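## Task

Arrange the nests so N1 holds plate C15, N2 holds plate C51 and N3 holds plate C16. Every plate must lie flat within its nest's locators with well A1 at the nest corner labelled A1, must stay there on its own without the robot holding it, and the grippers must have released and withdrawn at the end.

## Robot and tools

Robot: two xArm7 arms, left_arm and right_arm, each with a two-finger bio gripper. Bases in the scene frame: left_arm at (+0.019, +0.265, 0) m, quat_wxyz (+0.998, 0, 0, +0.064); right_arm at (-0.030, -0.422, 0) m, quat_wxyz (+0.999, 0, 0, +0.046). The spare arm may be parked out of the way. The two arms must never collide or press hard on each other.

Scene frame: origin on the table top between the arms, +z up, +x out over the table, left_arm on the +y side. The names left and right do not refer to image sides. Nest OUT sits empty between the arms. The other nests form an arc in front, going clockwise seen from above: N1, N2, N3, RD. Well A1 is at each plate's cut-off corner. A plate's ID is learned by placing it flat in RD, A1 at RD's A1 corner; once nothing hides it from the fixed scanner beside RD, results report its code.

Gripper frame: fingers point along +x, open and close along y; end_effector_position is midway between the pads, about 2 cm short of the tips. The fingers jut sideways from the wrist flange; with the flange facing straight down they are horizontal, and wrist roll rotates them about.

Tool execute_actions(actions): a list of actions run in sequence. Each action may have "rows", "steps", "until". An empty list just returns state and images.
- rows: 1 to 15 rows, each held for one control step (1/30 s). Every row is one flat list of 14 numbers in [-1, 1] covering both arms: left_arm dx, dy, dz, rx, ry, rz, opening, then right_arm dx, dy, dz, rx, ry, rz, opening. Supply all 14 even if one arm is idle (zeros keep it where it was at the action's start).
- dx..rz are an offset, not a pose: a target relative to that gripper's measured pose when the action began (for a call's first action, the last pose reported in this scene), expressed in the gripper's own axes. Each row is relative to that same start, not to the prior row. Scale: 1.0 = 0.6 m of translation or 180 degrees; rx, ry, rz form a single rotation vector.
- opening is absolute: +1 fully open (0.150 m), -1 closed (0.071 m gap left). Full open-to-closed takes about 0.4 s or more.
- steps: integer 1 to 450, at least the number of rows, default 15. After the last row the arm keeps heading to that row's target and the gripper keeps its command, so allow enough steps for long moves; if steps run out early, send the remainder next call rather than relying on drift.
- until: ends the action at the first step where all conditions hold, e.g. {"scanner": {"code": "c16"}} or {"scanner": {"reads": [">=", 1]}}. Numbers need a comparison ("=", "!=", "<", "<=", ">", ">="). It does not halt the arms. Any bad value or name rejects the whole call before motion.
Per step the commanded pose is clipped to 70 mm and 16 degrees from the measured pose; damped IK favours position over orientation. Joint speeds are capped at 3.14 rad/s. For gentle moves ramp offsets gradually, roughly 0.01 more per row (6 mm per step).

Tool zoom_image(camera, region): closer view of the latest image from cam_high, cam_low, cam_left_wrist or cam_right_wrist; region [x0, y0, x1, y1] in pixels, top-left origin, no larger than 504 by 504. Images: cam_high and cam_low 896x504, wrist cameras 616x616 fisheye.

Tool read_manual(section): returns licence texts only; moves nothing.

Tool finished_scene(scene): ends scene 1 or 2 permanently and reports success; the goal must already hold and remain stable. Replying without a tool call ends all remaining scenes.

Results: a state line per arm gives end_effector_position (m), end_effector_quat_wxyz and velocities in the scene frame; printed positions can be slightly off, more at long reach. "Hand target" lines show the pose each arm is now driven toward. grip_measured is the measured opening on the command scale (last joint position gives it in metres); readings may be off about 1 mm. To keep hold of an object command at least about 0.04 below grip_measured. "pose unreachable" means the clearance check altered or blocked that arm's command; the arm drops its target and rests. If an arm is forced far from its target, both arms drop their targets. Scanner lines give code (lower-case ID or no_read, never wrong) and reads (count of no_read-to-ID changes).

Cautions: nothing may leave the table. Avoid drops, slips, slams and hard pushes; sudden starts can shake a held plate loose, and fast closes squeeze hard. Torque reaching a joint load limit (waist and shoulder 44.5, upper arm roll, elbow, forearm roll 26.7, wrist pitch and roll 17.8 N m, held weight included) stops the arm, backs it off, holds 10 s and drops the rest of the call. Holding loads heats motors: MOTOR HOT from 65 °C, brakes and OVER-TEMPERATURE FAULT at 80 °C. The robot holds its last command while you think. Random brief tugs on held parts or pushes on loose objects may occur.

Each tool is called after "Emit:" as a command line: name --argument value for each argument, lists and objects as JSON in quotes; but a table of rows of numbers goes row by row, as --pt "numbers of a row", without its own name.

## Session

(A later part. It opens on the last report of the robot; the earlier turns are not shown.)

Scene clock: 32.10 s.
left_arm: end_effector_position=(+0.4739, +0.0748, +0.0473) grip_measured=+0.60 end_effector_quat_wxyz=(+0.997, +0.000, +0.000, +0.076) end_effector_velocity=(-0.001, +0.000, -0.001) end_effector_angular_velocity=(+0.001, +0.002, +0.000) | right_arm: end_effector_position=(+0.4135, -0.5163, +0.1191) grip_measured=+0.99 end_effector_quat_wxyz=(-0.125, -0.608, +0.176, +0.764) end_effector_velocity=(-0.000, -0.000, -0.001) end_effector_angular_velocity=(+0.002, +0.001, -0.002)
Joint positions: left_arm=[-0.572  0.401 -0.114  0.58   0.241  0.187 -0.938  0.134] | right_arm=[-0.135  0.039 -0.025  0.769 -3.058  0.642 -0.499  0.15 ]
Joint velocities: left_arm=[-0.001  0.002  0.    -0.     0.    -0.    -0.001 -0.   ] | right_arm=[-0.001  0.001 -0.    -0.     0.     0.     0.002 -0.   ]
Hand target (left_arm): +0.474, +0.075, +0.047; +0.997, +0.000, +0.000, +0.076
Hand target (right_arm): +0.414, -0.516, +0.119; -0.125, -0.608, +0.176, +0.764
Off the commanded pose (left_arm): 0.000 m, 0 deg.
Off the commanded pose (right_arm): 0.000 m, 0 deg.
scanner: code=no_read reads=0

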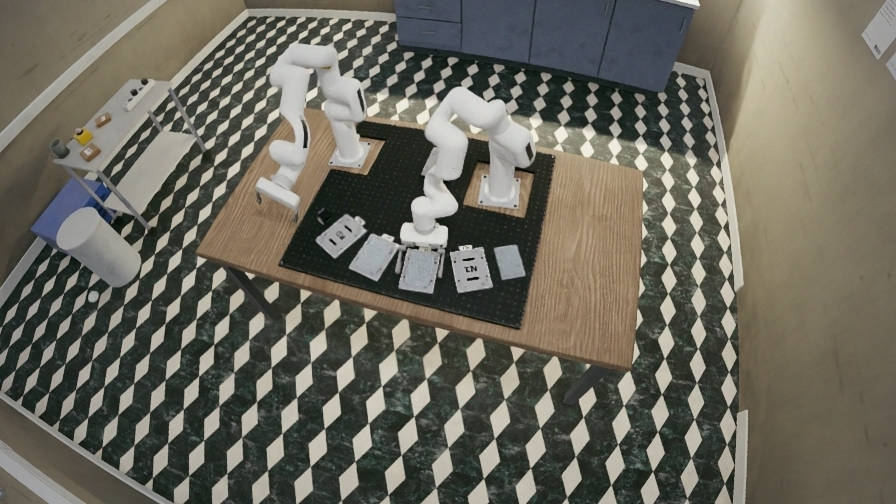

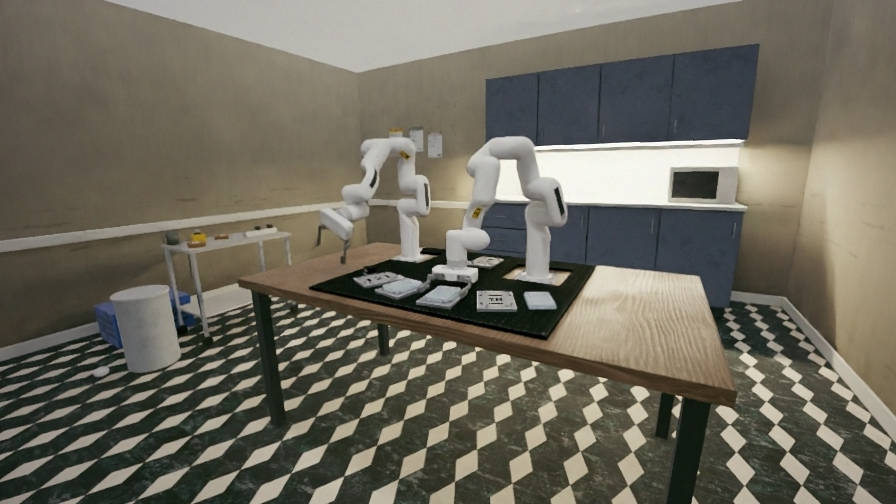

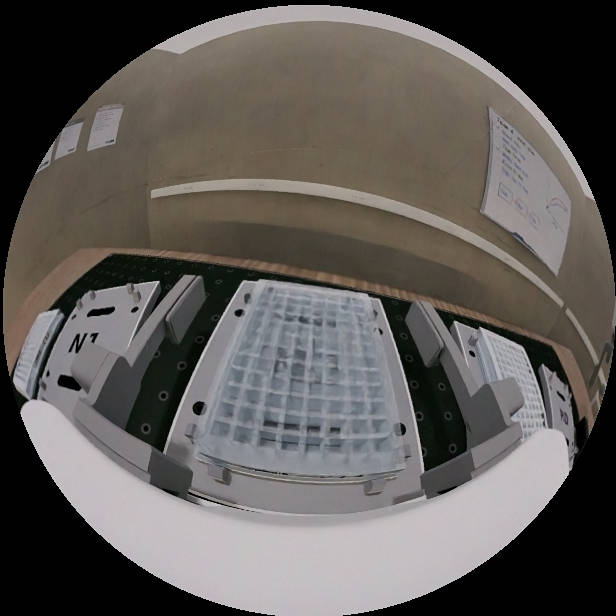

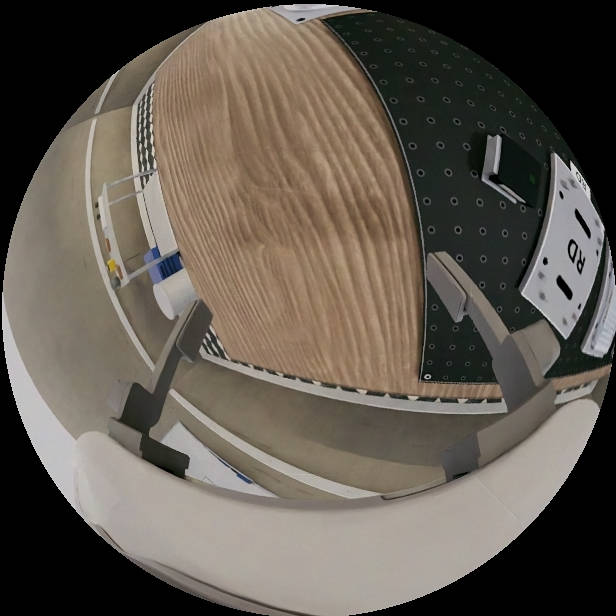

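Emit:
execute_actions --actions '[{"rows":[[0,0,-0.002,0,0,0,0.6,0,0,0,0,0,0,1],[0,0,-0.005,0,0,0,0.6,0,0,0,0,0,0,1],[0,0,-0.008,0,0,0,0.6,0,0,0,0,0,0,1],[0,0,-0.011,0,0,0,0.6,0,0,0,0,0,0,1],[0,0,-0.013,0,0,0,0.6,0,0,0,0,0,0,1],[0,0,-0.014,0,0,0,0.6,0,0,0,0,0,0,1]],"steps":16},{"rows":[[0,0,0,0,0,0,0.48,0,0,0,0,0,0,1],[0,0,0,0,0,0,0.36,0,0,0,0,0,0,1],[0,0,0,0,0,0,0.24,0,0,0,0,0,0,1],[0,0,0,0,0,0,0.12,0,0,0,0,0,0,1],[0,0,0,0,0,0,0,0,0,0,0,0,0,1],[0,0,0,0,0,0,-0.12,0,0,0,0,0,0,1],[0,0,0,0,0,0,-0.24,0,0,0,0,0,0,1],[0,0,0,0,0,0,-0.36,0,0,0,0,0,0,1],[0,0,0,0,0,0,-0.46,0,0,0,0,0,0,1],[0,0,0,0,0,0,-0.54,0,0,0,0,0,0,1],[0,0,0,0,0,0,-0.61,0,0,0,0,0,0,1],[0,0,0,0,0,0,-0.68,0,0,0,0,0,0,1],[0,0,0,0,0,0,-0.74,0,0,0,0,0,0,1],[0,0,0,0,0,0,-0.8,0,0,0,0,0,0,1],[0,0,0,0,0,0,-0.85,0,0,0,0,0,0,1]],"steps":24}]'

Scene clock: 33.70 s.
left_arm: end_effector_position=(+0.4743, +0.0738, +0.0397) grip_measured=-0.70 end_effector_quat_wxyz=(+0.997, -0.001, -0.001, +0.075) end_effector_velocity=(-0.000, +0.001, -0.001) end_effector_angular_velocity=(+0.001, +0.002, +0.001) | right_arm: end_effector_position=(+0.4135, -0.5163, +0.1191) grip_measured=+0.99 end_effector_quat_wxyz=(-0.125, -0.608, +0.176, +0.764) end_effector_velocity=(-0.000, -0.000, +0.000) end_effector_angular_velocity=(-0.001, -0.000, +0.000)
Joint positions: left_arm=[-0.586  0.431 -0.098  0.589  0.252  0.163 -0.947  0.083] | right_arm=[-0.135  0.039 -0.025  0.769 -3.058  0.642 -0.499  0.15 ]
Joint velocities: left_arm=[ 0.001  0.001  0.    -0.    -0.001  0.    -0.     0.   ] | right_arm=[-0.    -0.001  0.    -0.    -0.001 -0.    -0.     0.   ]
Hand target (left_arm): +0.474, +0.075, +0.039; +0.997, +0.000, +0.000, +0.076
Hand target (right_arm): +0.414, -0.516, +0.119; -0.125, -0.608, +0.176, +0.764
Off the commanded pose (left_arm): 0.001 m, 0 deg.
Off the commanded pose (right_arm): 0.000 m, 0 deg.
scanner: code=no_read reads=0

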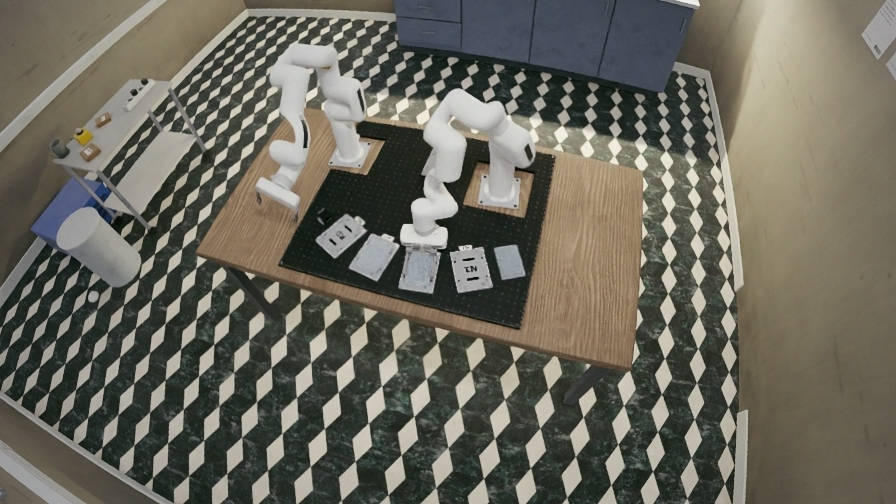

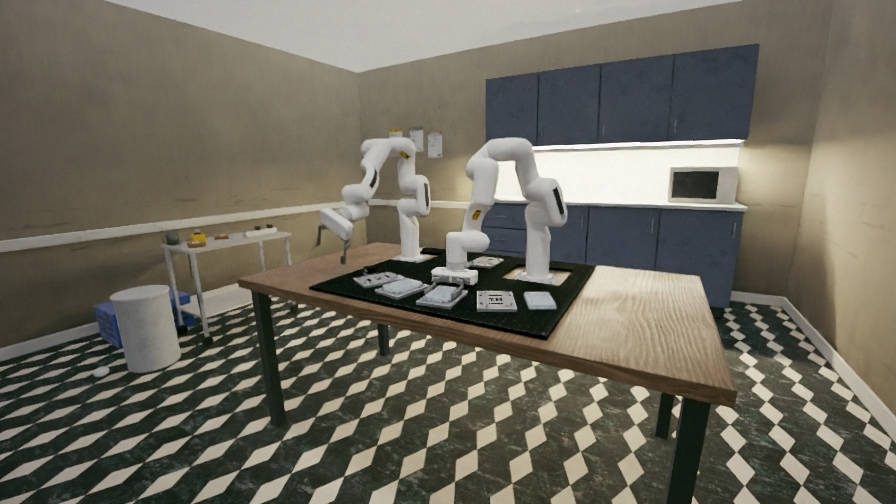

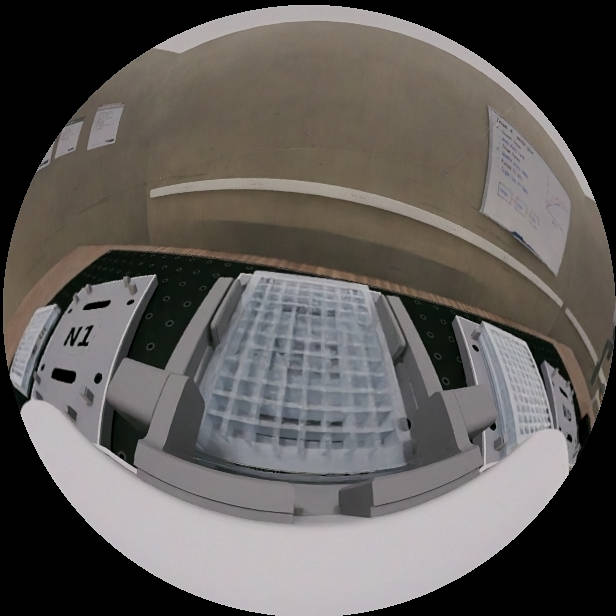

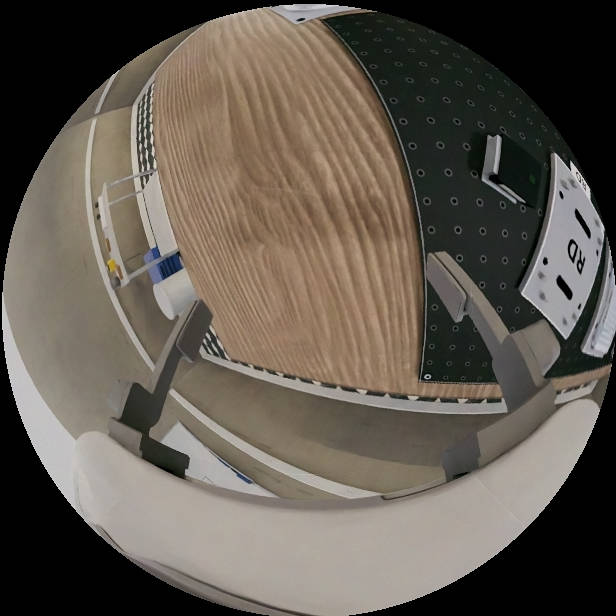

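Emit:
execute_actions --actions '[{"rows":[[0,-0.001,0,0,0,0,-0.85,0,0,0,0,0,0,1],[0,-0.001,0,0,0,0,-0.85,0,0,0,0,0,0,1],[0,-0.001,0,0,0,0,-0.85,0,0,0,0,0,0,1],[0,-0.001,0.004,0,0,0,-0.85,0,0,0,0,0,0,1],[0,-0.001,0.009,0,0,0,-0.85,0,0,0,0,0,0,1],[0,-0.001,0.015,0,0,0,-0.85,0,0,0,0,0,0,1],[0,-0.001,0.022,0,0,0,-0.85,0,0,0,0,0,0,1],[0,-0.001,0.03,0,0,0,-0.85,0,0,0,0,0,0,1],[0,-0.001,0.038,0,0,0,-0.85,0,0,0,0,0,0,1],[0,-0.001,0.046,0,0,0,-0.85,0,0,0,0,0,0,1],[0,-0.001,0.053,0,0,0,-0.85,0,0,0,0,0,0,1],[0,-0.001,0.059,0,0,0,-0.85,0,0,0,0,0,0,1],[0,-0.001,0.063,0,0,0,-0.85,0,0,0,0,0,0,1]],"steps":24}]'

Scene clock: 34.70 s.
left_arm: end_effector_position=(+0.4739, +0.0737, +0.0769) grip_measured=-0.70 end_effector_quat_wxyz=(+0.997, -0.000, -0.000, +0.075) end_effector_velocity=(+0.002, -0.003, +0.003) end_effector_angular_velocity=(-0.005, -0.007, -0.003) | right_arm: end_effector_position=(+0.4135, -0.5163, +0.1191) grip_measured=+0.99 end_effector_quat_wxyz=(-0.125, -0.608, +0.176, +0.764) end_effector_velocity=(-0.000, +0.000, -0.000) end_effector_angular_velocity=(+0.001, +0.001, +0.000)
Joint positions: left_arm=[-0.528  0.294 -0.173  0.559  0.186  0.273 -0.895  0.083] | right_arm=[-0.135  0.039 -0.025  0.769 -3.058  0.642 -0.499  0.15 ]
Joint velocities: left_arm=[-0.    -0.004 -0.003  0.004 -0.001 -0.001  0.002  0.   ] | right_arm=[-0.     0.    -0.     0.    -0.    -0.001  0.001 -0.   ]
Hand target (left_arm): +0.474, +0.073, +0.077; +0.997, -0.001, -0.001, +0.075
Hand target (right_arm): +0.414, -0.516, +0.119; -0.125, -0.608, +0.176, +0.764
Off the commanded pose (left_arm): 0.001 m, 0 deg.
Off the commanded pose (right_arm): 0.000 m, 0 deg.
scanner: code=no_read reads=0

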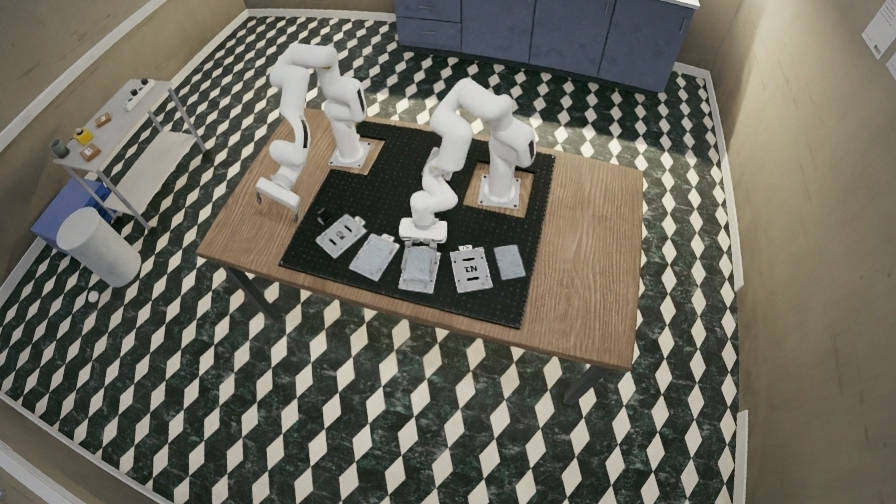

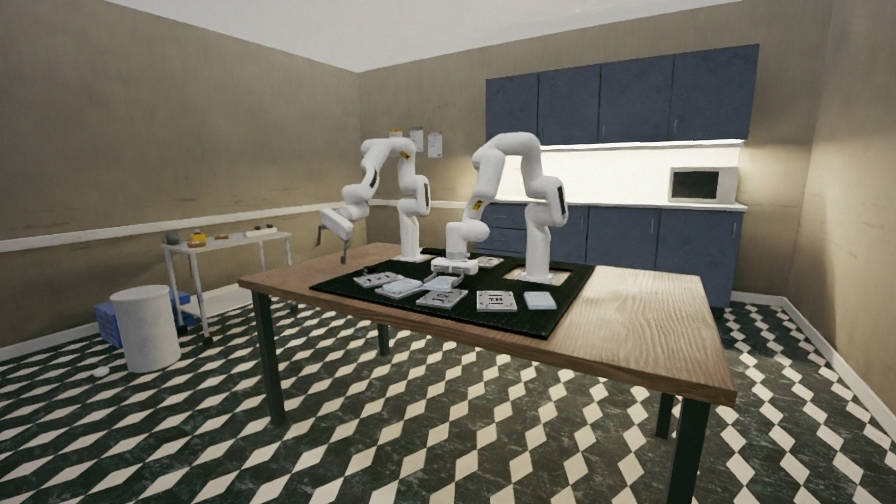

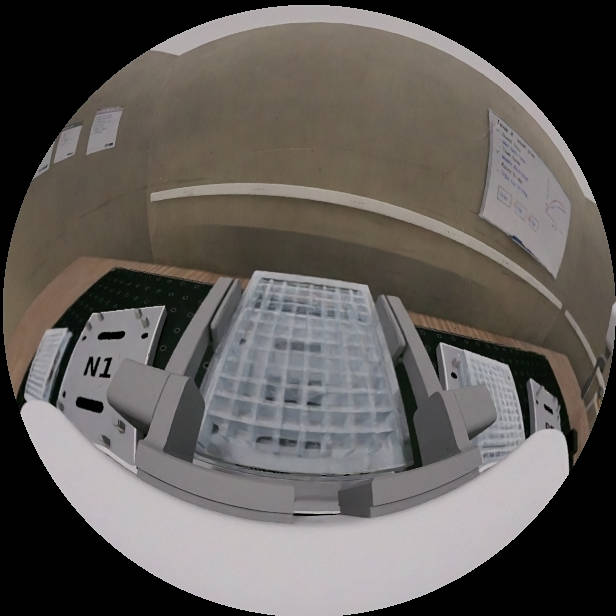

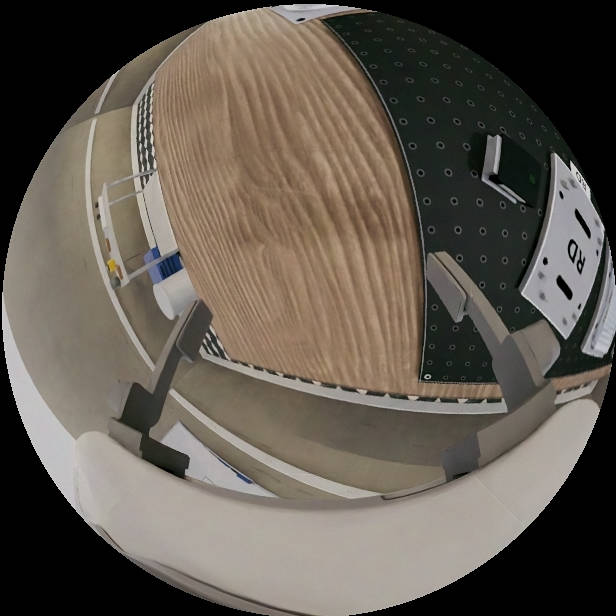

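Emit:
execute_actions --actions '[{"rows":[[-0.001,0.01,0,0,0,0.003,-0.85,0,0,0,0,0,0,1],[-0.004,0.028,0,0,0,0.009,-0.85,0,0,0,0,0,0,1],[-0.007,0.05,0,0,0,0.017,-0.85,0,0,0,0,0,0,1],[-0.01,0.074,0,0,0,0.025,-0.85,0,0,0,0,0,0,1],[-0.013,0.098,0,0,0,0.033,-0.85,0,0,0,0,0,0,1],[-0.016,0.122,0,0,0,0.041,-0.85,0,0,0,0,0,0,1],[-0.019,0.146,0,0,0,0.049,-0.85,0,0,0,0,0,0,1],[-0.022,0.17,0,0,0,0.057,-0.85,0,0,0,0,0,0,1],[-0.025,0.194,0,0,0,0.065,-0.85,0,0,0,0,0,0,1],[-0.028,0.218,0,0,0,0.073,-0.85,0,0,0,0,0,0,1],[-0.032,0.242,0,0,0,0.081,-0.85,0,0,0,0,0,0,1],[-0.035,0.264,0,0,0,0.088,-0.85,0,0,0,0,0,0,1],[-0.037,0.283,0,0,0,0.094,-0.85,0,0,0,0,0,0,1],[-0.039,0.296,0,0,0,0.099,-0.85,0,0,0,0,0,0,1],[-0.0397,0.3023,0,0,0,0.1011,-0.85,0,0,0,0,0,0,1]],"steps":36}]'

Scene clock: 36.13 s.
left_arm: end_effector_position=(+0.4226, +0.2488, +0.0761) grip_measured=-0.70 end_effector_quat_wxyz=(+0.973, -0.001, +0.000, +0.232) end_effector_velocity=(-0.000, +0.001, +0.000) end_effector_angular_velocity=(-0.000, -0.000, +0.002) | right_arm: end_effector_position=(+0.4135, -0.5163, +0.1191) grip_measured=+0.99 end_effector_quat_wxyz=(-0.125, -0.608, +0.176, +0.764) end_effector_velocity=(-0.000, -0.000, -0.000) end_effector_angular_velocity=(+0.001, +0.000, -0.001)
Joint positions: left_arm=[-0.314  0.116 -0.093  0.247  0.068  0.132 -0.814  0.083] | right_arm=[-0.135  0.039 -0.025  0.769 -3.058  0.642 -0.499  0.15 ]
Joint velocities: left_arm=[ 0.001 -0.001  0.    -0.    -0.001  0.     0.001 -0.   ] | right_arm=[-0.001  0.    -0.    -0.     0.    -0.     0.001 -0.   ]
Hand target (left_arm): +0.423, +0.249, +0.076; +0.973, -0.001, +0.000, +0.232
Hand target (right_arm): +0.414, -0.516, +0.119; -0.125, -0.608, +0.176, +0.764
Off the commanded pose (left_arm): 0.001 m, 0 deg.
Off the commanded pose (right_arm): 0.000 m, 0 deg.
scanner: code=no_read reads=0

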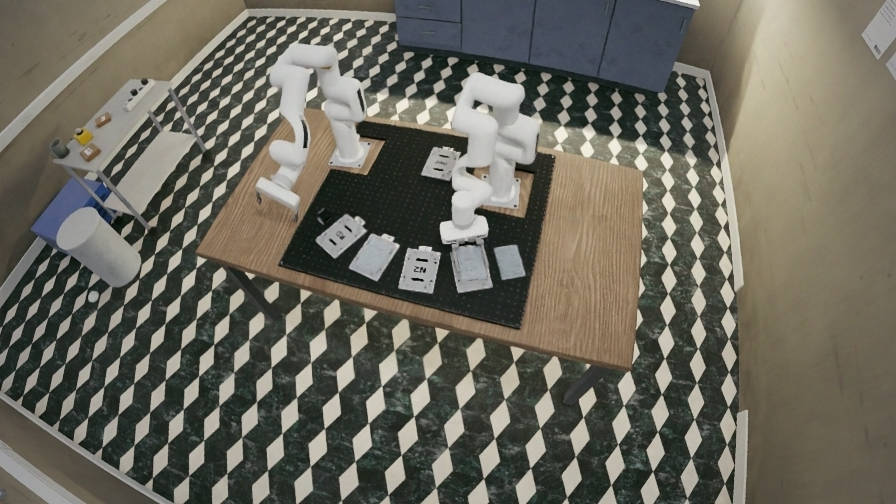

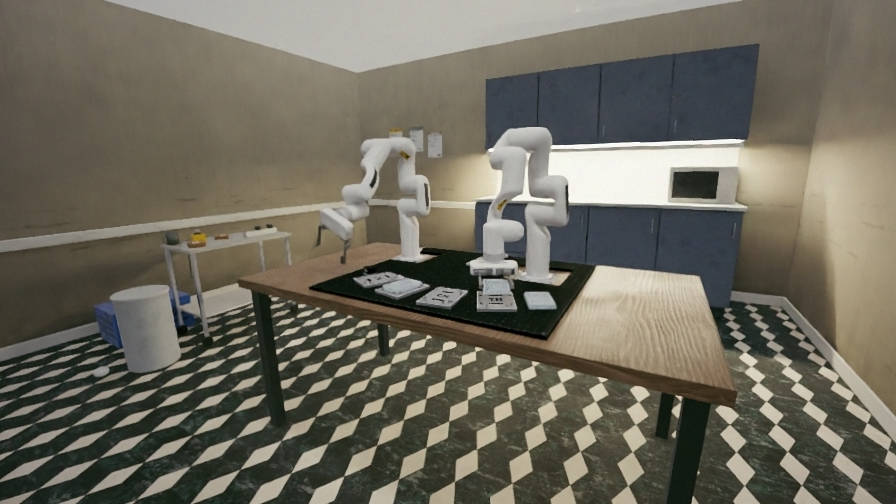

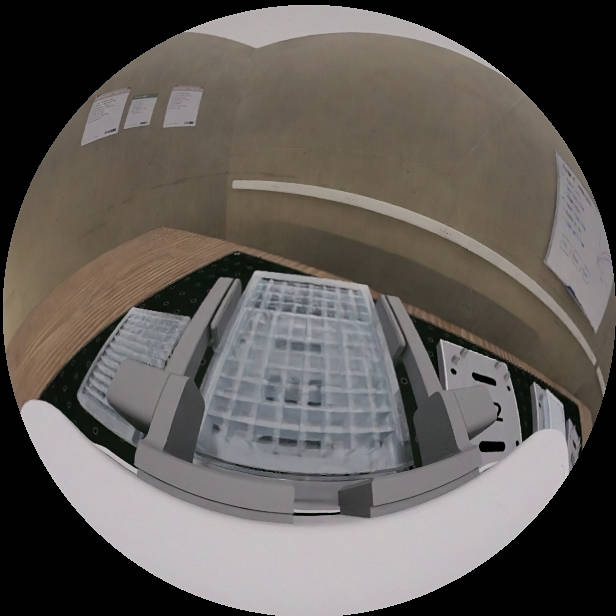

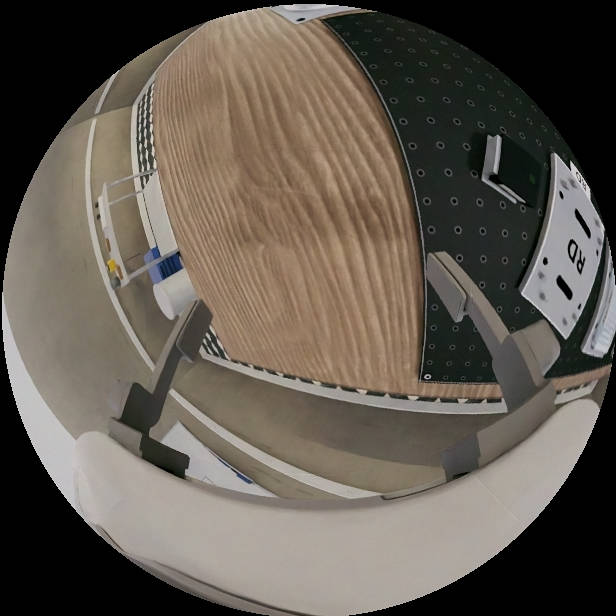

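Emit:
execute_actions --actions '[{"rows":[[0.001,0.0006,-0.005,0,0,0,-0.85,0,0,0,0,0,0,1],[0.0015,0.0006,-0.011,0,0,0,-0.85,0,0,0,0,0,0,1],[0.0015,0.0006,-0.018,0,0,0,-0.85,0,0,0,0,0,0,1],[0.0015,0.0006,-0.025,0,0,0,-0.85,0,0,0,0,0,0,1],[0.0015,0.0006,-0.031,0,0,0,-0.85,0,0,0,0,0,0,1],[0.0015,0.0006,-0.036,0,0,0,-0.85,0,0,0,0,0,0,1],[0.0015,0.0006,-0.04,0,0,0,-0.85,0,0,0,0,0,0,1],[0.0015,0.0006,-0.043,0,0,0,-0.85,0,0,0,0,0,0,1],[0.0015,0.0006,-0.046,0,0,0,-0.85,0,0,0,0,0,0,1],[0.0015,0.0006,-0.049,0,0,0,-0.85,0,0,0,0,0,0,1],[0.0015,0.0006,-0.052,0,0,0,-0.85,0,0,0,0,0,0,1],[0.0015,0.0006,-0.054,0,0,0,-0.85,0,0,0,0,0,0,1],[0.0015,0.0006,-0.056,0,0,0,-0.85,0,0,0,0,0,0,1],[0.0015,0.0006,-0.058,0,0,0,-0.85,0,0,0,0,0,0,1],[0.0015,0.0006,-0.0595,0,0,0,-0.85,0,0,0,0,0,0,1]],"steps":28}]'

Emit:
zoom_image --camera "cam_left_wrist" --region '[100, 240, 530, 540]'

Scene clock: 37.43 s.
left_arm: end_effector_position=(+0.4235, +0.2493, +0.0406) grip_measured=-0.70 end_effector_quat_wxyz=(+0.973, -0.001, +0.000, +0.232) end_effector_velocity=(+0.000, +0.001, -0.000) end_effector_angular_velocity=(+0.000, +0.000, +0.001) | right_arm: end_effector_position=(+0.4135, -0.5163, +0.1191) grip_measured=+0.99 end_effector_quat_wxyz=(-0.125, -0.608, +0.176, +0.764) end_effector_velocity=(-0.000, +0.000, -0.000) end_effector_angular_velocity=(+0.000, +0.000, -0.000)
Joint positions: left_arm=[-0.392  0.302  0.     0.284  0.121 -0.019 -0.852  0.083] | right_arm=[-0.135  0.039 -0.025  0.769 -3.058  0.642 -0.499  0.15 ]
Joint velocities: left_arm=[ 0.001  0.002  0.001  0.001  0.001 -0.001  0.001 -0.   ] | right_arm=[-0.     0.     0.    -0.     0.001  0.    -0.     0.   ]
Hand target (left_arm): +0.423, +0.249, +0.041; +0.973, -0.001, +0.000, +0.232
Hand target (right_arm): +0.414, -0.516, +0.119; -0.125, -0.608, +0.176, +0.764
Off the commanded pose (left_arm): 0.000 m, 0 deg.
Off the commanded pose (right_arm): 0.000 m, 0 deg.
scanner: code=no_read reads=0

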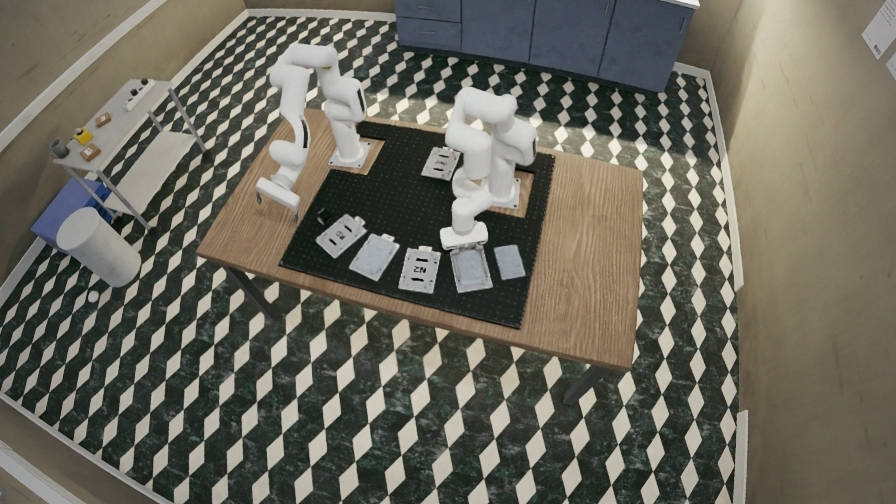

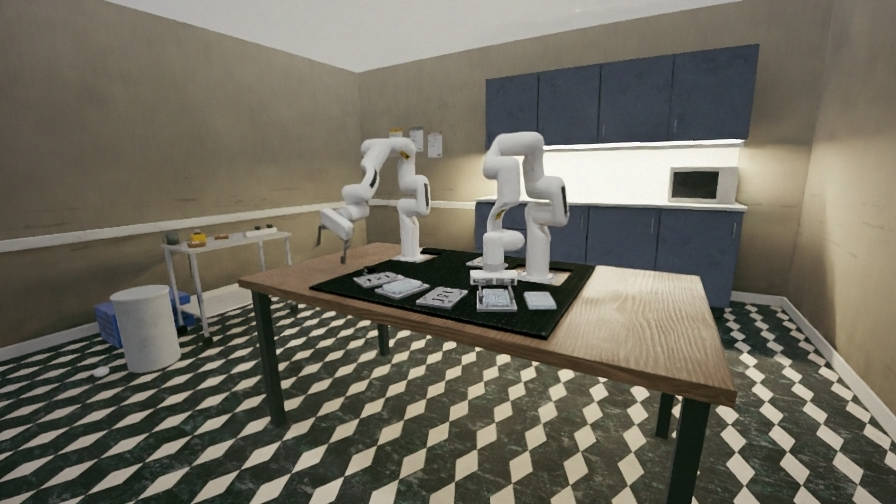

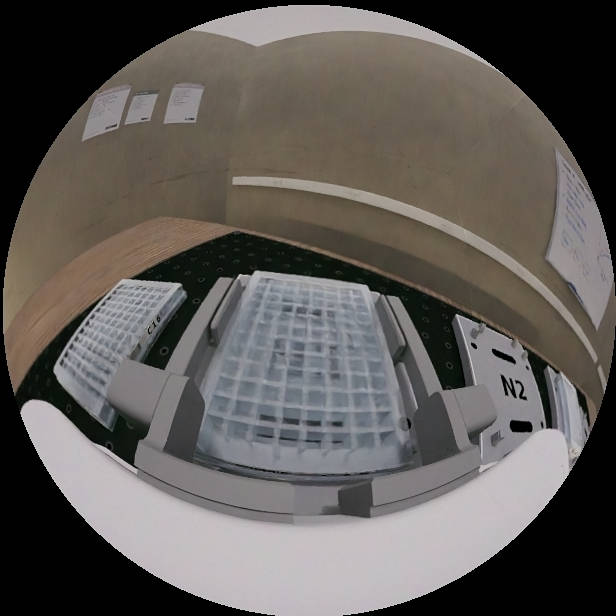

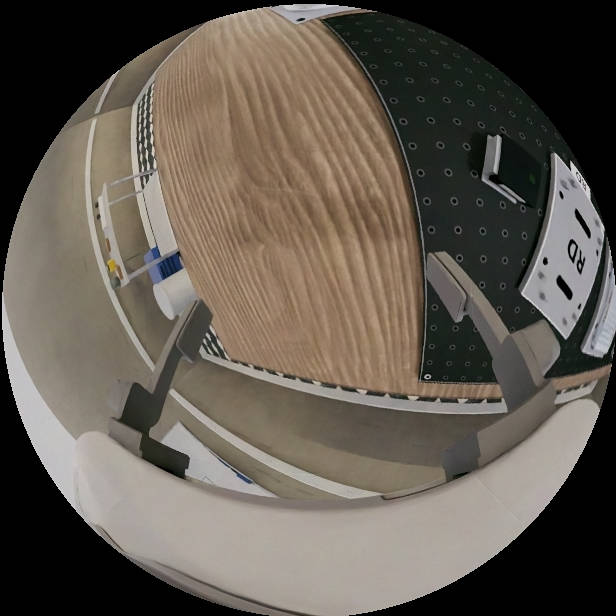

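Region (100, 240, 530, 540) of cam_left_wrist's 616x616 image, scaled by 1.172, with more detail than that image has; it fills the top 352 rows of this view, and the rest is white.

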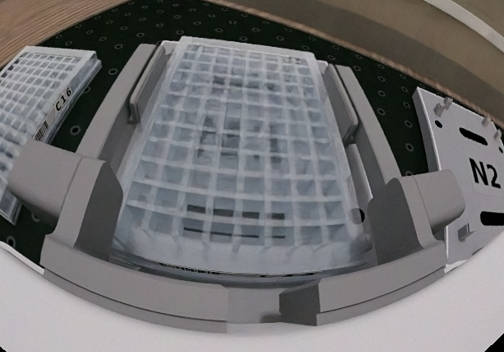

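Emit:
execute_actions --actions '[{"rows":[[0,0,0,0,0,0,-0.7,0,0,0,0,0,0,1],[0,0,0,0,0,0,-0.64,0,0,0,0,0,0,1],[0,0,0,0,0,0,-0.55,0,0,0,0,0,0,1],[0,0,0,0,0,0,-0.45,0,0,0,0,0,0,1],[0,0,0,0,0,0,-0.3,0,0,0,0,0,0,1],[0,0,0,0,0,0,-0.15,0,0,0,0,0,0,1],[0,0,0,0,0,0,0,0,0,0,0,0,0,1],[0,0,0,0,0,0,0.15,0,0,0,0,0,0,1],[0,0,0,0,0,0,0.3,0,0,0,0,0,0,1]],"steps":16},{"rows":[[0,0,0.005,0,0,0,0.3,0,0,0,0,0,0,1],[0,0,0.012,0,0,0,0.3,0,0,0,0,0,0,1],[0,0,0.021,0,0,0,0.3,0,0,0,0,0,0,1],[0,0,0.031,0,0,0,0.4,0,0,0,0,0,0,1],[0,0,0.041,0,0,0,0.5,0,0,0,0,0,0,1],[0,0,0.051,0,0,0,0.6,0,0,0,0,0,0,1],[0,0,0.059,0,0,0,0.6,0,0,0,0,0,0,1],[0,0,0.065,0,0,0,0.6,0,0,0,0,0,0,1]],"steps":18}]'

Emit:
zoom_image --camera "cam_left_wrist" --region '[170, 290, 440, 520]'

Scene clock: 38.83 s.
left_arm: end_effector_position=(+0.4231, +0.2496, +0.0791) grip_measured=+0.60 end_effector_quat_wxyz=(+0.973, -0.000, +0.000, +0.232) end_effector_velocity=(-0.000, +0.000, -0.001) end_effector_angular_velocity=(-0.009, +0.010, -0.001) | right_arm: end_effector_position=(+0.4135, -0.5163, +0.1191) grip_measured=+0.99 end_effector_quat_wxyz=(-0.125, -0.608, +0.176, +0.764) end_effector_velocity=(+0.000, +0.000, -0.000) end_effector_angular_velocity=(+0.001, +0.000, -0.000)
Joint positions: left_arm=[-0.329  0.101 -0.081  0.246  0.049  0.146 -0.798  0.134] | right_arm=[-0.135  0.039 -0.025  0.769 -3.058  0.642 -0.499  0.15 ]
Joint velocities: left_arm=[ 0.027 -0.008 -0.037  0.    -0.062  0.015  0.053  0.   ] | right_arm=[-0.     0.001 -0.     0.     0.     0.     0.001 -0.   ]
Hand target (left_arm): +0.423, +0.250, +0.079; +0.973, -0.001, +0.000, +0.232
Hand target (right_arm): +0.414, -0.516, +0.119; -0.125, -0.608, +0.176, +0.764
Off the commanded pose (left_arm): 0.001 m, 0 deg.
Off the commanded pose (right_arm): 0.000 m, 0 deg.
scanner: code=no_read reads=0

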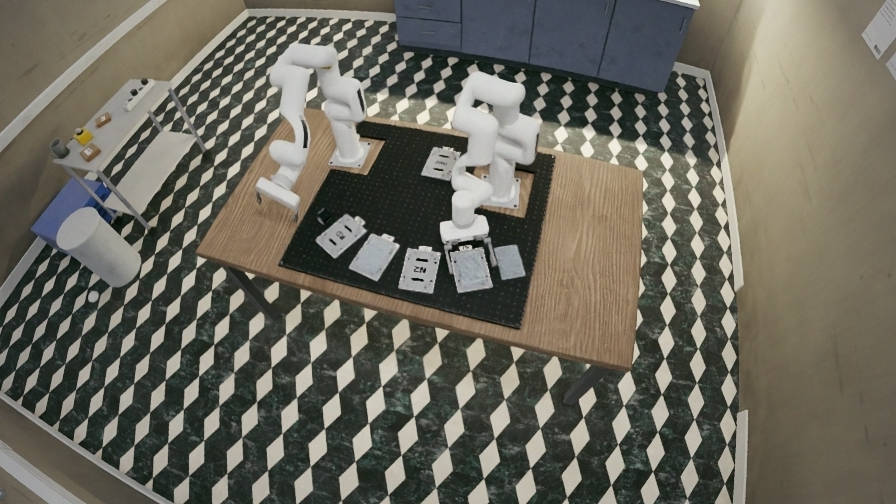

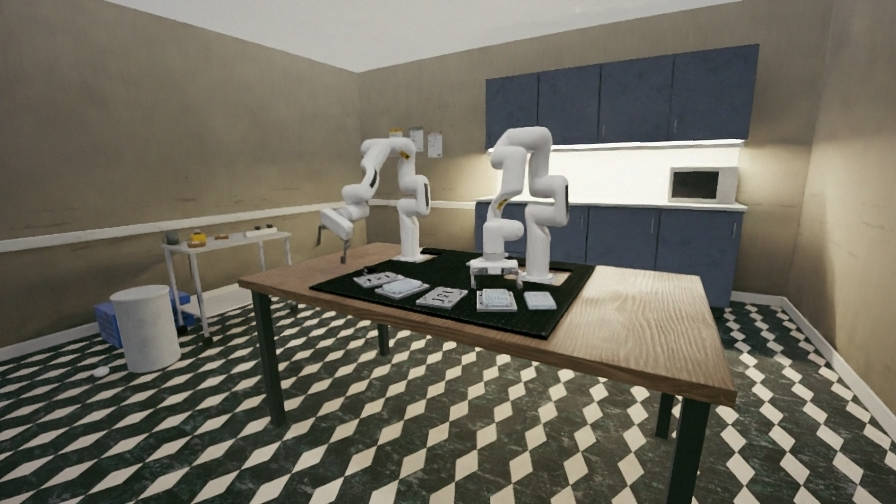

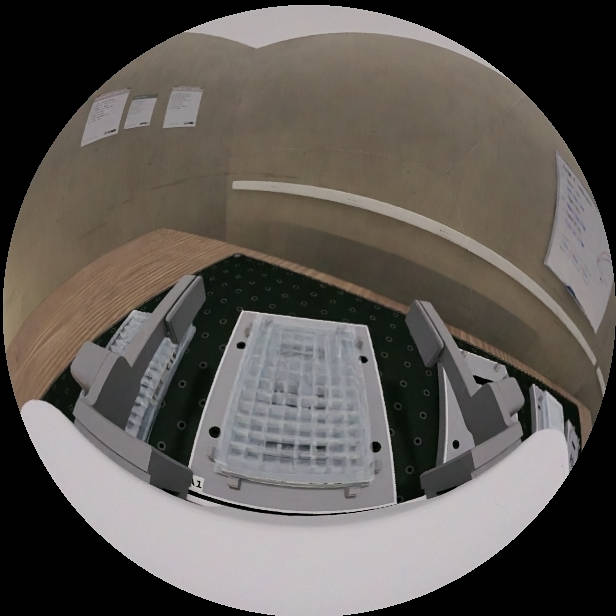

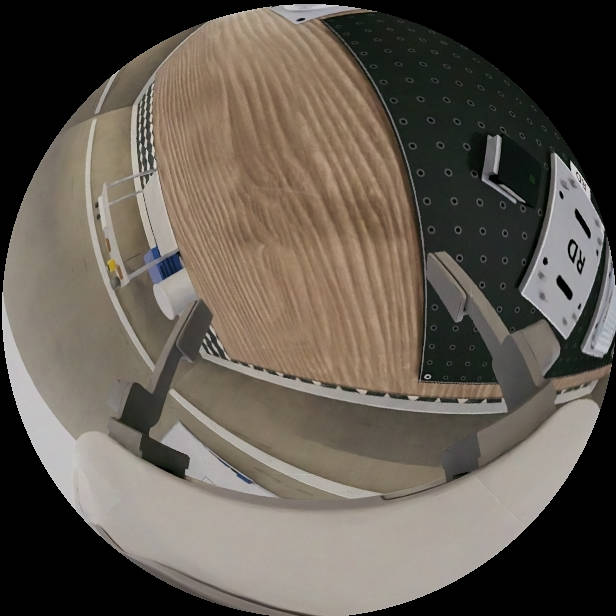

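Region (170, 290, 440, 520) of cam_left_wrist's 616x616 image, scaled by 1.867, with more detail than that image has; it fills the top 429 rows of this view, and the rest is white.

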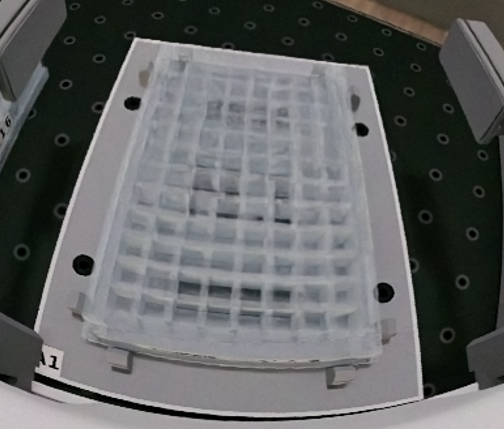

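Emit:
execute_actions --actions '[{"rows":[[-0.007,-0.02,0,0,0,-0.007,0.6,0,0,0,0,0,0,1],[-0.018,-0.052,0,0,0,-0.019,0.6,0,0,0,0,0,0,1],[-0.032,-0.092,0,0,0,-0.034,0.6,0,0,0,0,0,0,1],[-0.047,-0.136,0,0,0,-0.05,0.6,0,0,0,0,0,0,1],[-0.062,-0.18,0,0,0,-0.066,0.6,0,0,0,0,0,0,1],[-0.078,-0.224,0,0,0,-0.082,0.6,0,0,0,0,0,0,1],[-0.093,-0.268,0,0,0,-0.098,0.6,0,0,0,0,0,0,1],[-0.108,-0.312,0,0,0,-0.114,0.6,0,0,0,0,0,0,1],[-0.123,-0.356,0,0,0,-0.13,0.6,0,0,0,0,0,0,1],[-0.138,-0.40,0,0,0,-0.146,0.6,0,0,0,0,0,0,1],[-0.154,-0.444,0,0,0,-0.163,0.6,0,0,0,0,0,0,1],[-0.167,-0.484,0,0,0,-0.177,0.6,0,0,0,0,0,0,1],[-0.178,-0.515,0,0,0,-0.189,0.6,0,0,0,0,0,0,1],[-0.186,-0.538,0,0,0,-0.197,0.6,0,0,0,0,0,0,1],[-0.1907,-0.5509,0,0,0,-0.2017,0.6,0,0,0,0,0,0,1]],"steps":42}]'

Emit:
zoom_image --camera "cam_left_wrist" --region '[170, 290, 440, 520]'

Scene clock: 40.57 s.
left_arm: end_effector_position=(+0.4713, -0.0962, +0.0801) grip_measured=+0.60 end_effector_quat_wxyz=(+0.997, +0.001, -0.001, -0.082) end_effector_velocity=(-0.000, -0.001, +0.000) end_effector_angular_velocity=(-0.000, -0.000, -0.001) | right_arm: end_effector_position=(+0.4135, -0.5163, +0.1191) grip_measured=+0.99 end_effector_quat_wxyz=(-0.125, -0.608, +0.176, +0.764) end_effector_velocity=(-0.000, -0.000, -0.000) end_effector_angular_velocity=(-0.001, +0.001, +0.001)
Joint positions: left_arm=[-0.678  0.456 -0.258  0.855  0.28   0.426 -0.873  0.134] | right_arm=[-0.135  0.039 -0.025  0.769 -3.058  0.642 -0.499  0.15 ]
Joint velocities: left_arm=[-0.001  0.001 -0.     0.001  0.001 -0.    -0.001  0.   ] | right_arm=[ 0.     0.    -0.    -0.    -0.001  0.    -0.     0.   ]
Hand target (left_arm): +0.471, -0.096, +0.080; +0.997, +0.001, -0.001, -0.083
Hand target (right_arm): +0.414, -0.516, +0.119; -0.125, -0.608, +0.176, +0.764
Off the commanded pose (left_arm): 0.002 m, 0 deg.
Off the commanded pose (right_arm): 0.000 m, 0 deg.
scanner: code=no_read reads=0

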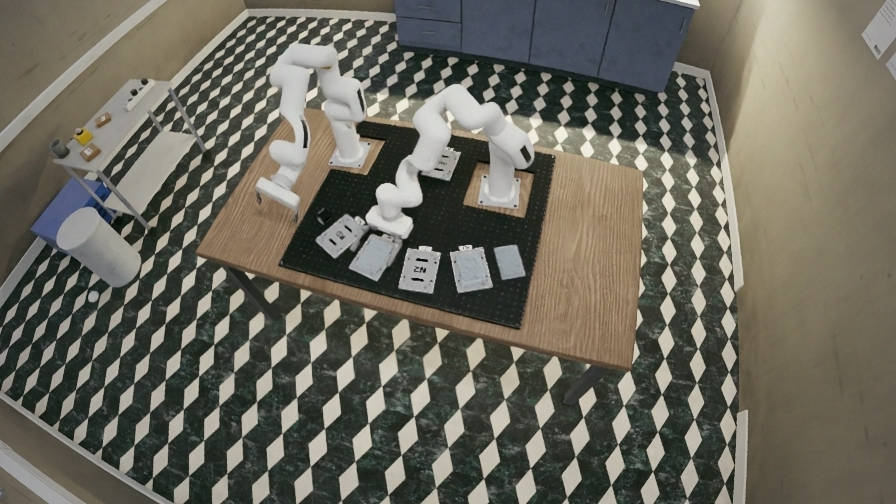

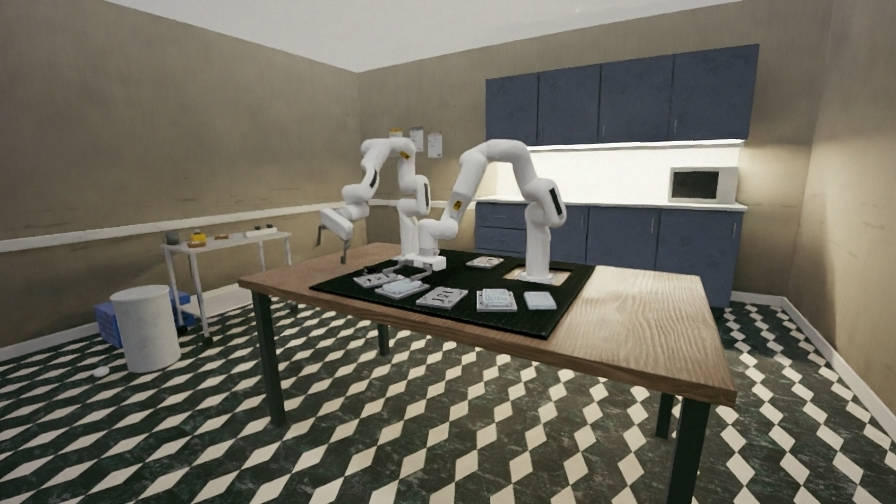

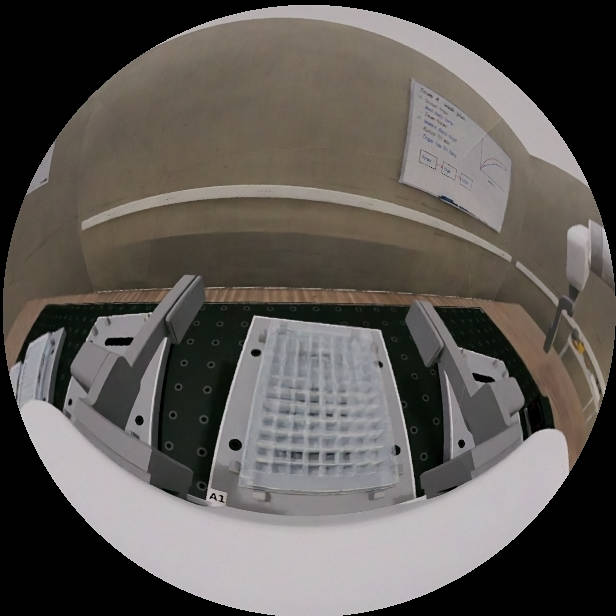

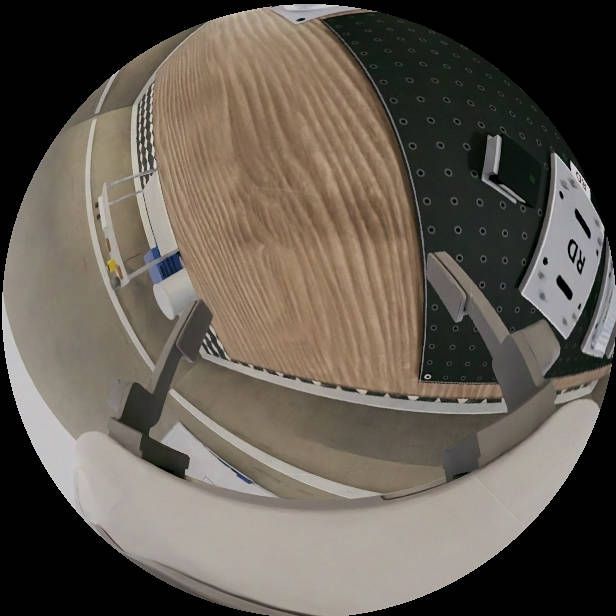

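Region (170, 290, 440, 520) of cam_left_wrist's 616x616 image, scaled by 1.867, with more detail than that image has; it fills the top 429 rows of this view, and the rest is white.

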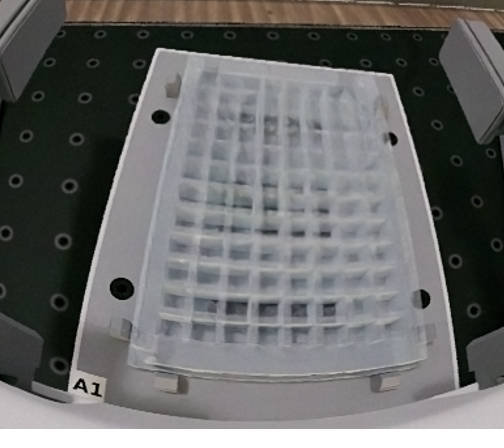

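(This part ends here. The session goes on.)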